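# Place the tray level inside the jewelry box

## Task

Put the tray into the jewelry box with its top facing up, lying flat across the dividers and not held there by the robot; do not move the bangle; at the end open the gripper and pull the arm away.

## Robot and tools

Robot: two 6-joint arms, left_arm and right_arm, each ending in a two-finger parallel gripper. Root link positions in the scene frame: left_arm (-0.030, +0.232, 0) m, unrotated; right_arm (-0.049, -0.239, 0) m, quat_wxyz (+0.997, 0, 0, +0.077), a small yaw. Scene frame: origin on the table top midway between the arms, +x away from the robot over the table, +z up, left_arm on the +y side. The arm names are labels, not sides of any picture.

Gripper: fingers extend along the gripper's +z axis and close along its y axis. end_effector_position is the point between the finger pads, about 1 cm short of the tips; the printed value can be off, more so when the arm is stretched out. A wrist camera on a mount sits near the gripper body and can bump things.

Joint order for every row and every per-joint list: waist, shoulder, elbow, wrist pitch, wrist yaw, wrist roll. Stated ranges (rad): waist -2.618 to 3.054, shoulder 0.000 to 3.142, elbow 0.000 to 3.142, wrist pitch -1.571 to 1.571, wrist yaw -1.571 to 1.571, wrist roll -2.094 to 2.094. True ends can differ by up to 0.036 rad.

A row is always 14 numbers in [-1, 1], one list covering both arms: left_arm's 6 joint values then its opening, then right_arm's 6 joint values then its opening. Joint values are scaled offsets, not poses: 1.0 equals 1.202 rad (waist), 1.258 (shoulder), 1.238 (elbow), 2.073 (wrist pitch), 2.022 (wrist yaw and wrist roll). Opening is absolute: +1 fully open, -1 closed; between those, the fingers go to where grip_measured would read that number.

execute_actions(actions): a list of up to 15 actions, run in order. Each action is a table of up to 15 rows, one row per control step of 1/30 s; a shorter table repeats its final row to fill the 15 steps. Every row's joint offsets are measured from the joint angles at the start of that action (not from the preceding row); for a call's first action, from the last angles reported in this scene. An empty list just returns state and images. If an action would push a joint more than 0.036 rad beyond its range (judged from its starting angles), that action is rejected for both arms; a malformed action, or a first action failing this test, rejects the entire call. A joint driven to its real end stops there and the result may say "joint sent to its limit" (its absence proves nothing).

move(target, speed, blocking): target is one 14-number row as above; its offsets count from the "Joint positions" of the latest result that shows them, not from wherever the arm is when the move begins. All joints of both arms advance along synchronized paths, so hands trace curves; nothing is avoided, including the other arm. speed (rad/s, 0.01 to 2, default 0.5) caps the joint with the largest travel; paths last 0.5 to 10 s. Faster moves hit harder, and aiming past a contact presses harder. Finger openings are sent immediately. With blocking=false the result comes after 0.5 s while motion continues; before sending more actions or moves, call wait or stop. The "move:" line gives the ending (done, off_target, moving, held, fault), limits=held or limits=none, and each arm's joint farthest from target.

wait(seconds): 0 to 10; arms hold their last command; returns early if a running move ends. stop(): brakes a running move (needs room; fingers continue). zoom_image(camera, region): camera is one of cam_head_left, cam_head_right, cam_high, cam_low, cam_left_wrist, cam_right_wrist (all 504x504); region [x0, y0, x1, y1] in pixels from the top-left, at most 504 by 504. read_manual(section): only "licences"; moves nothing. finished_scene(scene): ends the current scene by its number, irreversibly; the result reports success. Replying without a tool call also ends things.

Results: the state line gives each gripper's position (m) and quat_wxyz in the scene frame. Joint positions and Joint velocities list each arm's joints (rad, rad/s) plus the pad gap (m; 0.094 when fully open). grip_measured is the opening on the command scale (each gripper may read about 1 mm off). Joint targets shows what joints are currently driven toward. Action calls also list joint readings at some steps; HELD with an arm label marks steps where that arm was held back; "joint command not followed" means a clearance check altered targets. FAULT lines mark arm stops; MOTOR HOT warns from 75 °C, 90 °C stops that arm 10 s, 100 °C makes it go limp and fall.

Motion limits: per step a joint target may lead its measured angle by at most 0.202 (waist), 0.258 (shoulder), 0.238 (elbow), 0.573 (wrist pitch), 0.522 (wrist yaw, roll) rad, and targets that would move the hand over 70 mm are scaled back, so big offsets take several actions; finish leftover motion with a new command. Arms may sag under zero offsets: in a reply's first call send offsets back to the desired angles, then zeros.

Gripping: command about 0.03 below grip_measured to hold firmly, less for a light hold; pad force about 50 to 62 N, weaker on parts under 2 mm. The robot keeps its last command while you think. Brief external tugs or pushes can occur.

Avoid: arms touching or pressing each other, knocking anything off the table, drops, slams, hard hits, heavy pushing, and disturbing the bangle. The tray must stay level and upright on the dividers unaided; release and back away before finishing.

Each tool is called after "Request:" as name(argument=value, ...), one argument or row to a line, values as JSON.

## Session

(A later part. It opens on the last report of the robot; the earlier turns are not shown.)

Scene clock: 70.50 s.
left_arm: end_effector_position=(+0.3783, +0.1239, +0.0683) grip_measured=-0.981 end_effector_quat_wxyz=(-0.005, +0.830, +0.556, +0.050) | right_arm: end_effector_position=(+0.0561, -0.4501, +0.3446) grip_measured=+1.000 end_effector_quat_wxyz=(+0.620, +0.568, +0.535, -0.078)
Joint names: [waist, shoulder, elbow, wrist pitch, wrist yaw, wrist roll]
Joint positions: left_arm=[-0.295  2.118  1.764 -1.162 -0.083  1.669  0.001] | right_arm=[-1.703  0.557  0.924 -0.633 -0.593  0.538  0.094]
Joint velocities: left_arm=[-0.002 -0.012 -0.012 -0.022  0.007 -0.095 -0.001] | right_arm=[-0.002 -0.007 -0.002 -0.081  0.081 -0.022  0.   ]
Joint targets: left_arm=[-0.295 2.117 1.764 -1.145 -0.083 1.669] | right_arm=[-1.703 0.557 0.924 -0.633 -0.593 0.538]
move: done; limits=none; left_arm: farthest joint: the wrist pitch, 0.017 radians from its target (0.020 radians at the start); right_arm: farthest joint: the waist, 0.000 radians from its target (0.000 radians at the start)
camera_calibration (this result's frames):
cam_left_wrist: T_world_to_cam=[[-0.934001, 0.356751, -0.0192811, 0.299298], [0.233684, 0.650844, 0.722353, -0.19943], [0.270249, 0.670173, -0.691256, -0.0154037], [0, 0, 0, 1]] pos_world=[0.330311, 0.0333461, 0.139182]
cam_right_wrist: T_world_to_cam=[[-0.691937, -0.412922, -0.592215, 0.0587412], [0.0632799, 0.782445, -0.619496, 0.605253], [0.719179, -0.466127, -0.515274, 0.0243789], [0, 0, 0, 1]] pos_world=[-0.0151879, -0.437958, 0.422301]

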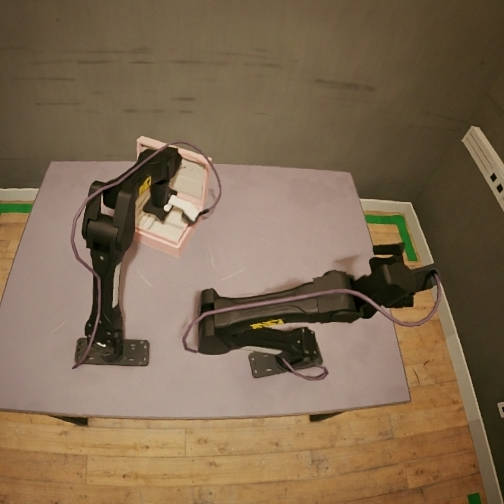

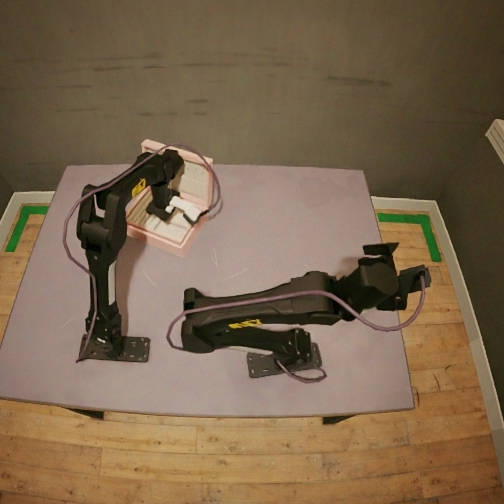

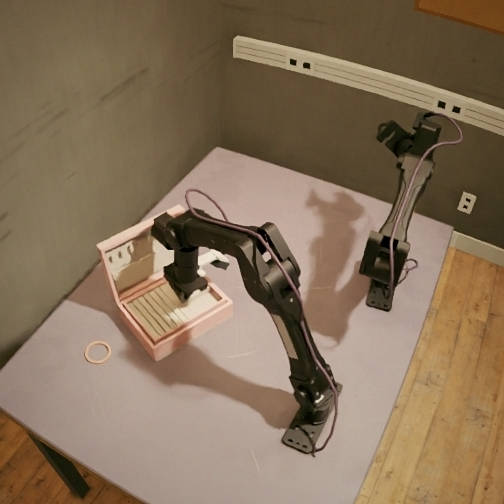

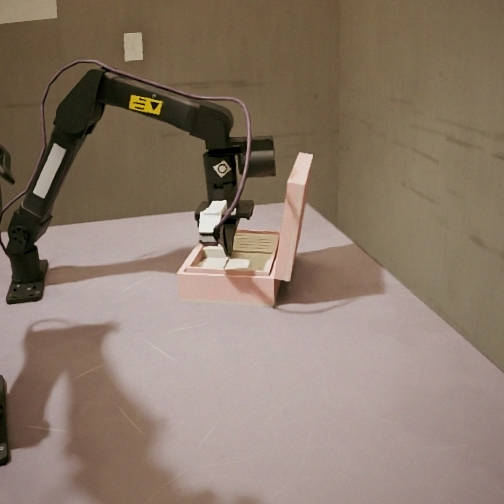

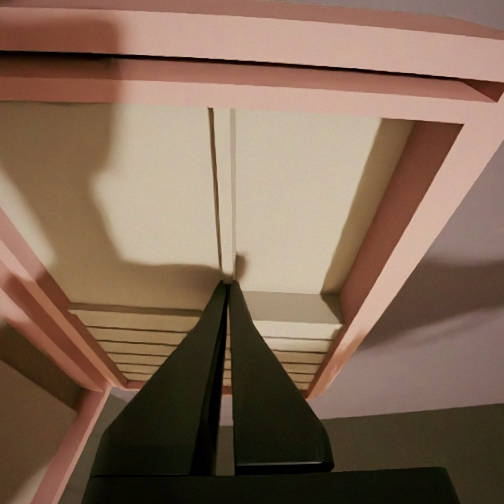

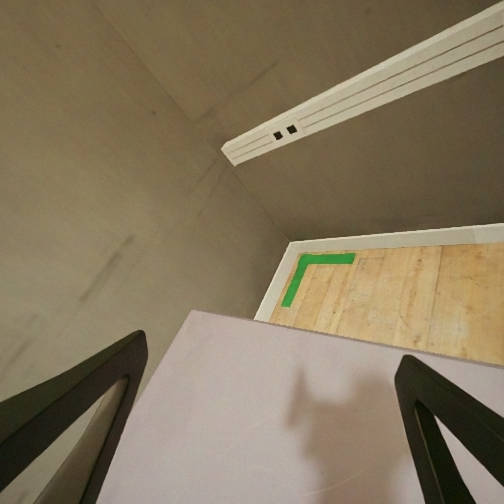

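Request:
execute_actions(
  actions=[
    [[0,0.006,0,0,0,0,-1,0,0,0,0,0,0,1]],
    [[0,0,0,0,0,0,-0.6,0,0,0,0,0,0,1]],
  ],
)

Request:
move(
  target=[0,-0.16,0,-0.07,0,0,-0.6,0,0,0,0,0,0,1],
  speed=0.2,
)

Request:
move(
  target=[0.4,-0.6,-0.3,-0.1,0,0,-0.6,0,0,0,0,0,0,1],
  speed=0.6,
)

Request:
zoom_image(
  camera="cam_low",
  region=[150,140,340,320],
)

Request:
zoom_image(
  camera="cam_head_left",
  region=[90,130,230,270],
)

Scene clock: 71.63 s.
left_arm: end_effector_position=(+0.3783, +0.1239, +0.0683) grip_measured=-0.602 end_effector_quat_wxyz=(-0.005, +0.830, +0.556, +0.050) | right_arm: end_effector_position=(+0.0561, -0.4501, +0.3446) grip_measured=+1.000 end_effector_quat_wxyz=(+0.620, +0.568, +0.535, -0.078)
Joint names: [waist, shoulder, elbow, wrist pitch, wrist yaw, wrist roll]
Joint positions: left_arm=[-0.295  2.118  1.764 -1.162 -0.083  1.669  0.019] | right_arm=[-1.703  0.557  0.924 -0.633 -0.593  0.538  0.094]
Joint velocities: left_arm=[ 0.012 -0.012 -0.002  0.022 -0.022 -0.051  0.001] | right_arm=[-0.012  0.002 -0.007 -0.051  0.007 -0.095  0.   ]
Joint targets: left_arm=[-0.295 2.118 1.764 -1.162 -0.083 1.669] | right_arm=[-1.703 0.557 0.924 -0.633 -0.593 0.538]
Step readings (joint positions; steps 1 to 15: 1st action; 16 to 30: 2nd action):
0: left_arm=[-0.295 2.118 1.764 -1.162 -0.083 1.669] | right_arm=[-1.703 0.557 0.924 -0.633 -0.593 0.538]
1: left_arm=[-0.295 2.118 1.764 -1.162 -0.083 1.669] | right_arm=[-1.703 0.557 0.924 -0.633 -0.593 0.538]
2: left_arm=[-0.295 2.118 1.764 -1.162 -0.083 1.669] | right_arm=[-1.703 0.557 0.924 -0.633 -0.593 0.538]
4: left_arm=[-0.295 2.118 1.764 -1.162 -0.083 1.669] | right_arm=[-1.703 0.557 0.924 -0.633 -0.593 0.538]
8: left_arm=[-0.295 2.118 1.764 -1.162 -0.083 1.669] | right_arm=[-1.703 0.557 0.924 -0.633 -0.593 0.538]
15: left_arm=[-0.295 2.118 1.764 -1.162 -0.083 1.669] | right_arm=[-1.703 0.557 0.924 -0.633 -0.593 0.538]
16: left_arm=[-0.295 2.118 1.764 -1.162 -0.083 1.669] | right_arm=[-1.703 0.557 0.924 -0.633 -0.593 0.538]
17: left_arm=[-0.295 2.118 1.764 -1.162 -0.083 1.669] | right_arm=[-1.703 0.557 0.924 -0.633 -0.593 0.538]
19: left_arm=[-0.295 2.118 1.764 -1.162 -0.083 1.669] | right_arm=[-1.703 0.557 0.924 -0.633 -0.593 0.538]
23: left_arm=[-0.295 2.118 1.764 -1.162 -0.083 1.669] | right_arm=[-1.703 0.557 0.924 -0.633 -0.593 0.538]
30: Joint positions above
camera_calibration (this result's frames):
cam_left_wrist: T_world_to_cam=[[-0.934001, 0.356751, -0.0192811, 0.299298], [0.233684, 0.650844, 0.722353, -0.19943], [0.270249, 0.670173, -0.691256, -0.0154037], [0, 0, 0, 1]] pos_world=[0.330311, 0.0333461, 0.139182]
cam_right_wrist: T_world_to_cam=[[-0.691937, -0.412922, -0.592215, 0.0587412], [0.0632799, 0.782445, -0.619496, 0.605253], [0.719179, -0.466127, -0.515274, 0.0243789], [0, 0, 0, 1]] pos_world=[-0.0151879, -0.437958, 0.422301]

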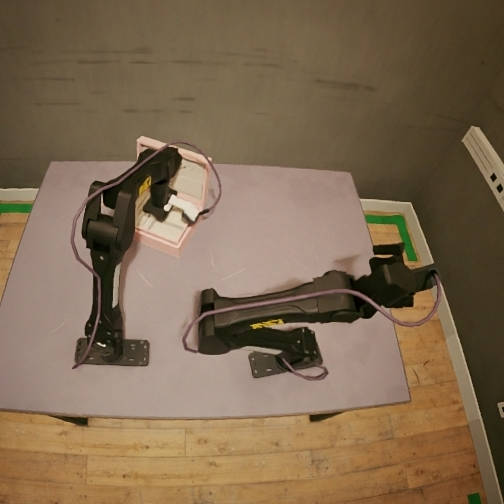

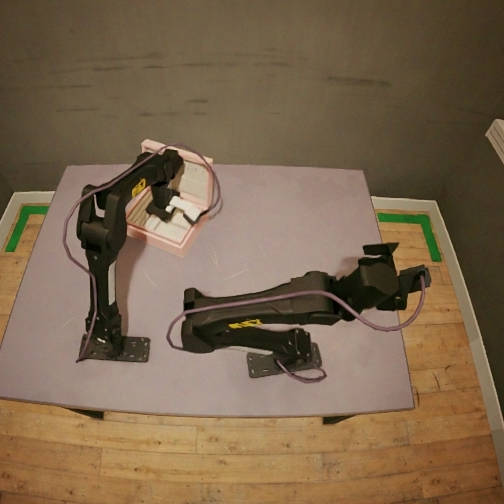

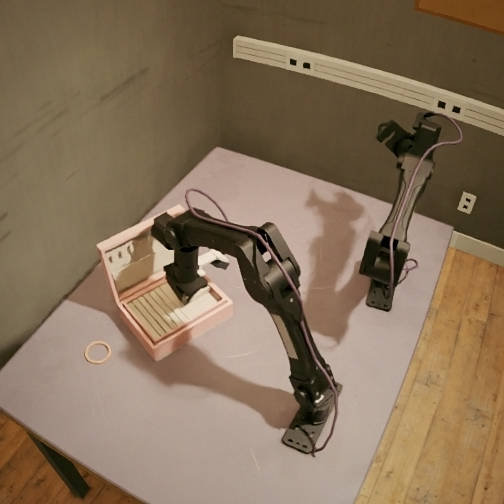

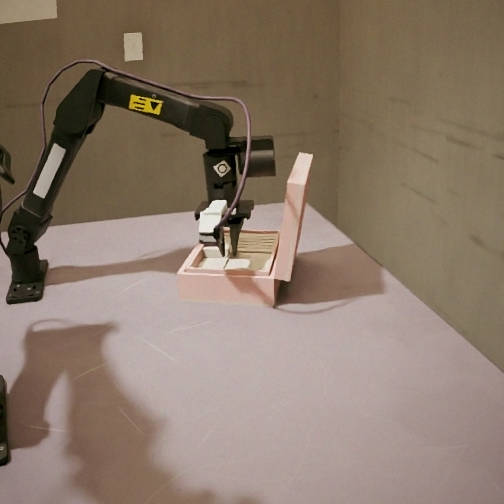

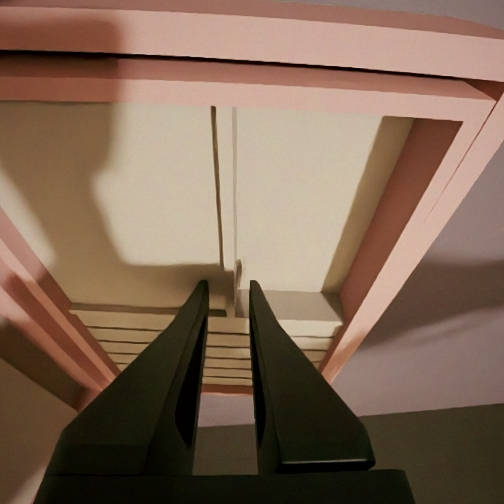

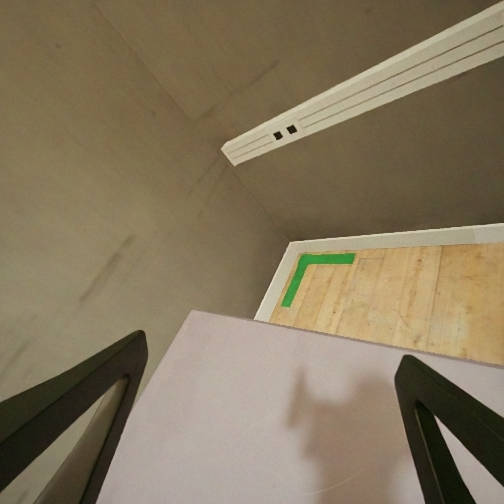

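Scene clock: 73.17 s.
left_arm: end_effector_position=(+0.3514, +0.1321, +0.1328) grip_measured=-0.602 end_effector_quat_wxyz=(+0.013, +0.829, +0.556, +0.064) | right_arm: end_effector_position=(+0.0561, -0.4501, +0.3446) grip_measured=+1.000 end_effector_quat_wxyz=(+0.620, +0.568, +0.535, -0.078)
Joint names: [waist, shoulder, elbow, wrist pitch, wrist yaw, wrist roll]
Joint positions: left_arm=[-0.295  1.945  1.764 -1.288 -0.083  1.669  0.019] | right_arm=[-1.703  0.557  0.924 -0.633 -0.593  0.538  0.094]
Joint velocities: left_arm=[-0.012 -0.012 -0.012 -0.022  0.007  0.007 -0.   ] | right_arm=[-0.002 -0.002 -0.002  0.051  0.051 -0.051  0.   ]
Joint targets: left_arm=[-0.295 1.916 1.764 -1.307 -0.083 1.669] | right_arm=[-1.703 0.557 0.924 -0.633 -0.593 0.538]
move: off_target (left_arm); limits=none; left_arm: farthest joint: the shoulder, 0.028 radians from its target (0.201 radians at the start); right_arm: farthest joint: the waist, 0.000 radians from its target (0.000 radians at the start)
camera_calibration (this result's frames):
cam_left_wrist: T_world_to_cam=[[-0.932109, 0.356175, -0.0656626, 0.278122], [0.201498, 0.660638, 0.723157, -0.235175], [0.30095, 0.66083, -0.687555, 0.0209357], [0, 0, 0, 1]] pos_world=[0.300327, 0.0424701, 0.202725]
cam_right_wrist: T_world_to_cam=[[-0.691937, -0.412922, -0.592215, 0.0587412], [0.0632799, 0.782445, -0.619496, 0.605253], [0.719179, -0.466127, -0.515274, 0.0243789], [0, 0, 0, 1]] pos_world=[-0.0151879, -0.437958, 0.422301]

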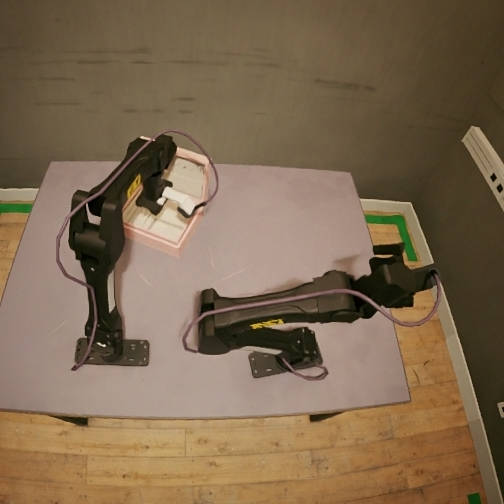

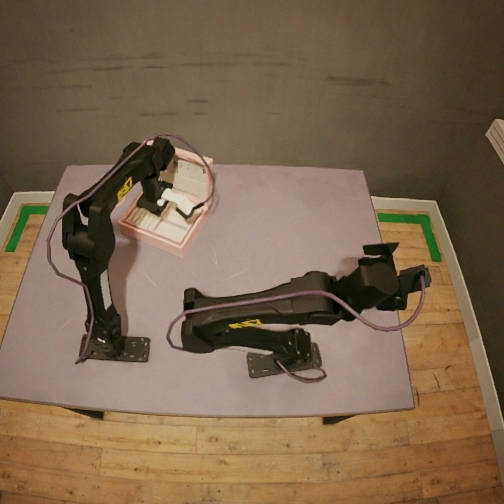

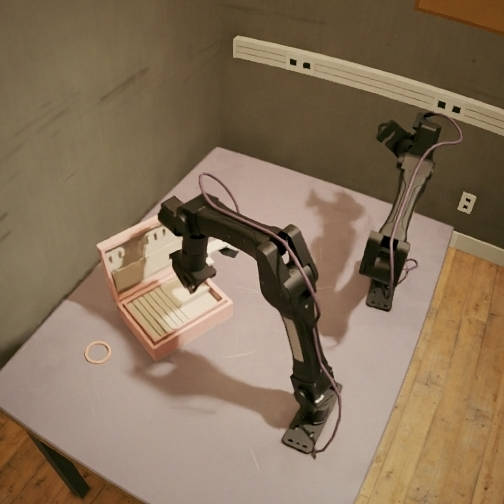

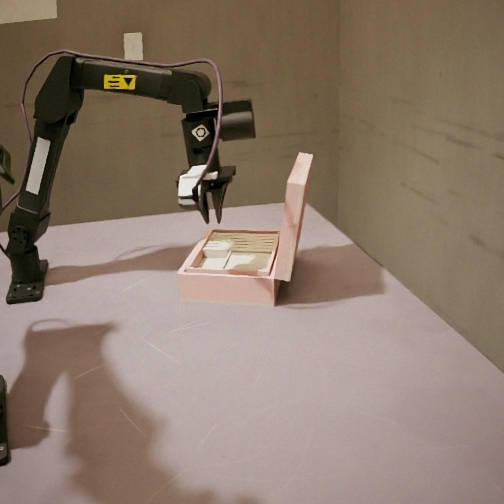

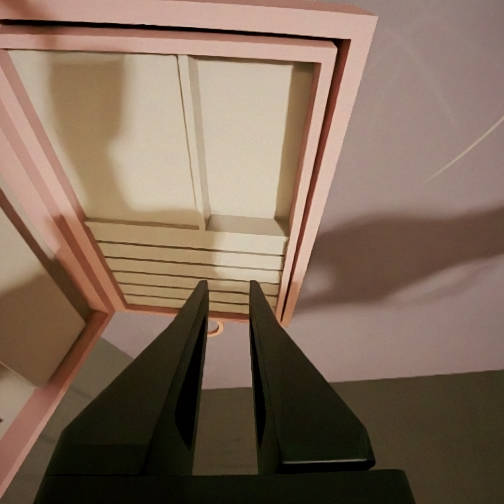

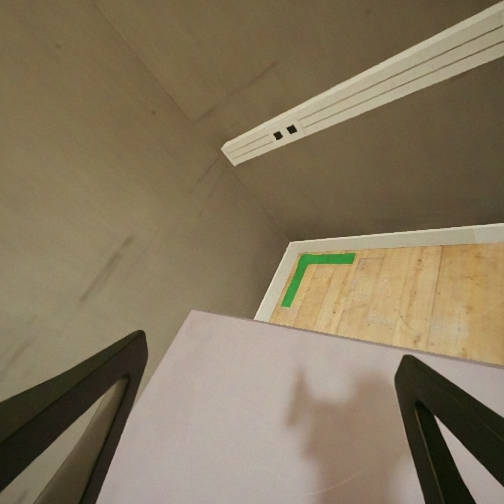

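Scene clock: 74.87 s.
left_arm: end_effector_position=(+0.1893, +0.2862, +0.2346) grip_measured=-0.602 end_effector_quat_wxyz=(+0.053, +0.668, +0.729, +0.139) | right_arm: end_effector_position=(+0.0561, -0.4501, +0.3446) grip_measured=+1.000 end_effector_quat_wxyz=(+0.620, +0.568, +0.535, -0.078)
Joint names: [waist, shoulder, elbow, wrist pitch, wrist yaw, wrist roll]
Joint positions: left_arm=[ 0.174  1.209  1.406 -1.481 -0.084  1.669  0.019] | right_arm=[-1.703  0.557  0.924 -0.633 -0.593  0.538  0.094]
Joint velocities: left_arm=[-0.002 -0.012 -0.007 -0.066  0.007  0.022  0.001] | right_arm=[ 0.017  0.002 -0.007 -0.066 -0.066 -0.081  0.   ]
Joint targets: left_arm=[0.186 1.190 1.393 -1.496 -0.083 1.669] | right_arm=[-1.703 0.557 0.924 -0.633 -0.593 0.538]
move: done; limits=none; left_arm: farthest joint: the shoulder, 0.019 radians from its target (0.755 radians at the start); right_arm: farthest joint: the waist, 0.000 radians from its target (0.000 radians at the start)
camera_calibration (this result's frames):
cam_left_wrist: T_world_to_cam=[[-0.963911, -0.0988548, -0.247192, 0.257612], [-0.249883, 0.656258, 0.711958, -0.288624], [0.0918413, 0.748033, -0.657276, 0.0453687], [0, 0, 0, 1]] pos_world=[0.172026, 0.180941, 0.298988]
cam_right_wrist: T_world_to_cam=[[-0.691937, -0.412922, -0.592215, 0.0587412], [0.0632799, 0.782445, -0.619496, 0.605253], [0.719179, -0.466127, -0.515274, 0.0243789], [0, 0, 0, 1]] pos_world=[-0.0151879, -0.437958, 0.422301]

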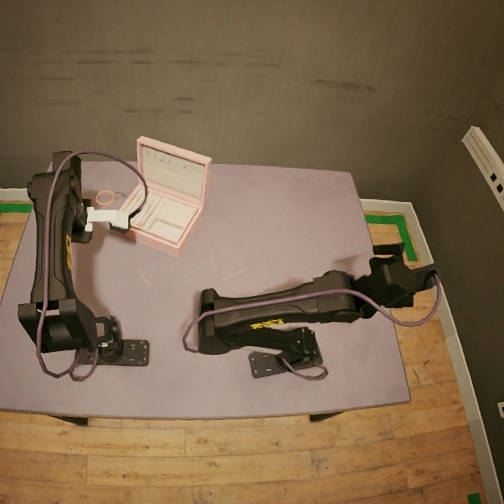

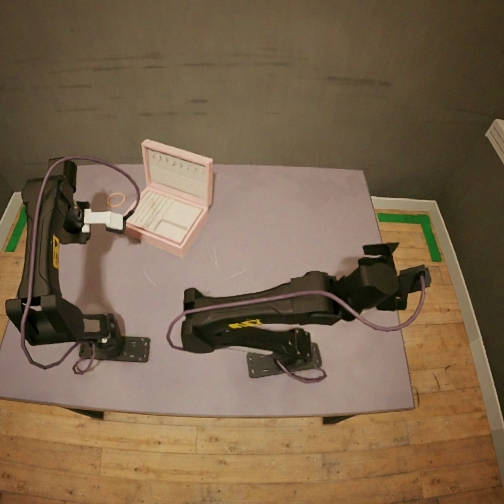

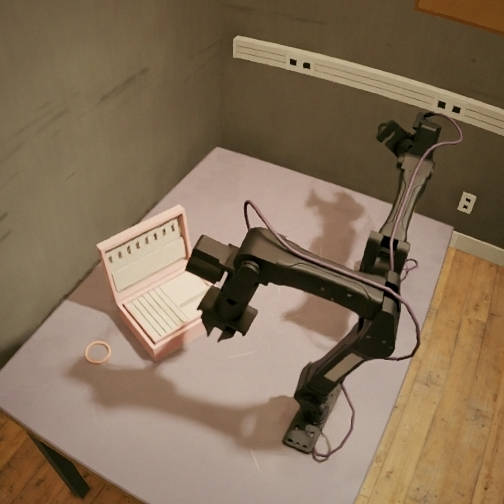

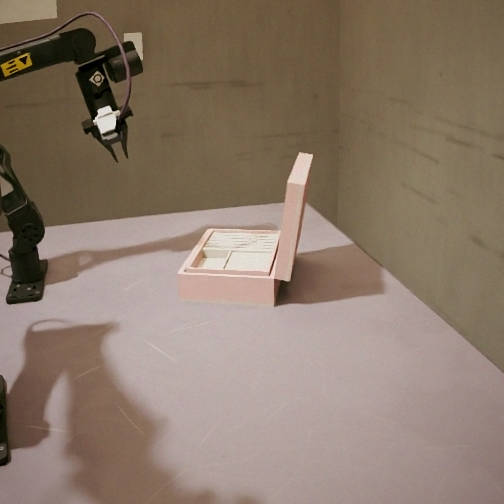

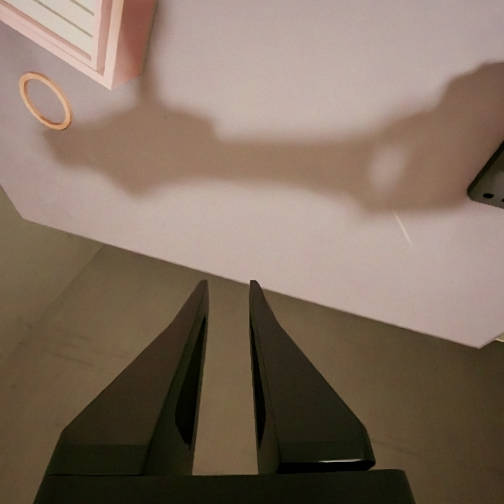

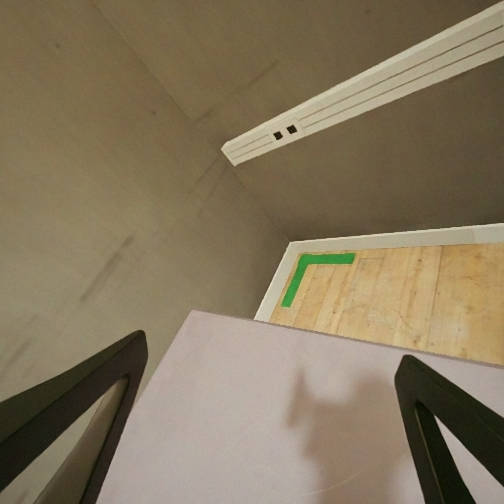

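Region (150, 140, 340, 320) of cam_low's 504x504 image, scaled by 2.653, with more detail than that image has; it fills the top 477 rows of this view, and the rest is white.

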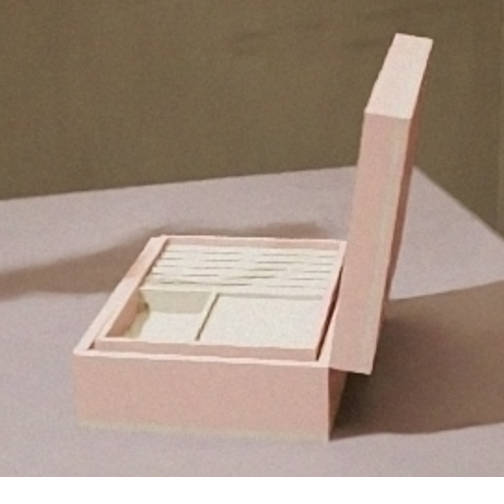

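Region (90, 130, 230, 270) of cam_head_left's 504x504 image, scaled by 3.600, with more detail than that image has.

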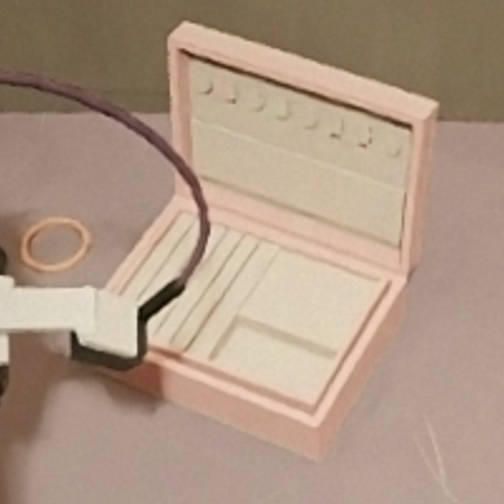

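Request:
finished_scene(
  scene=2,
)

The scene is finished: the task was done.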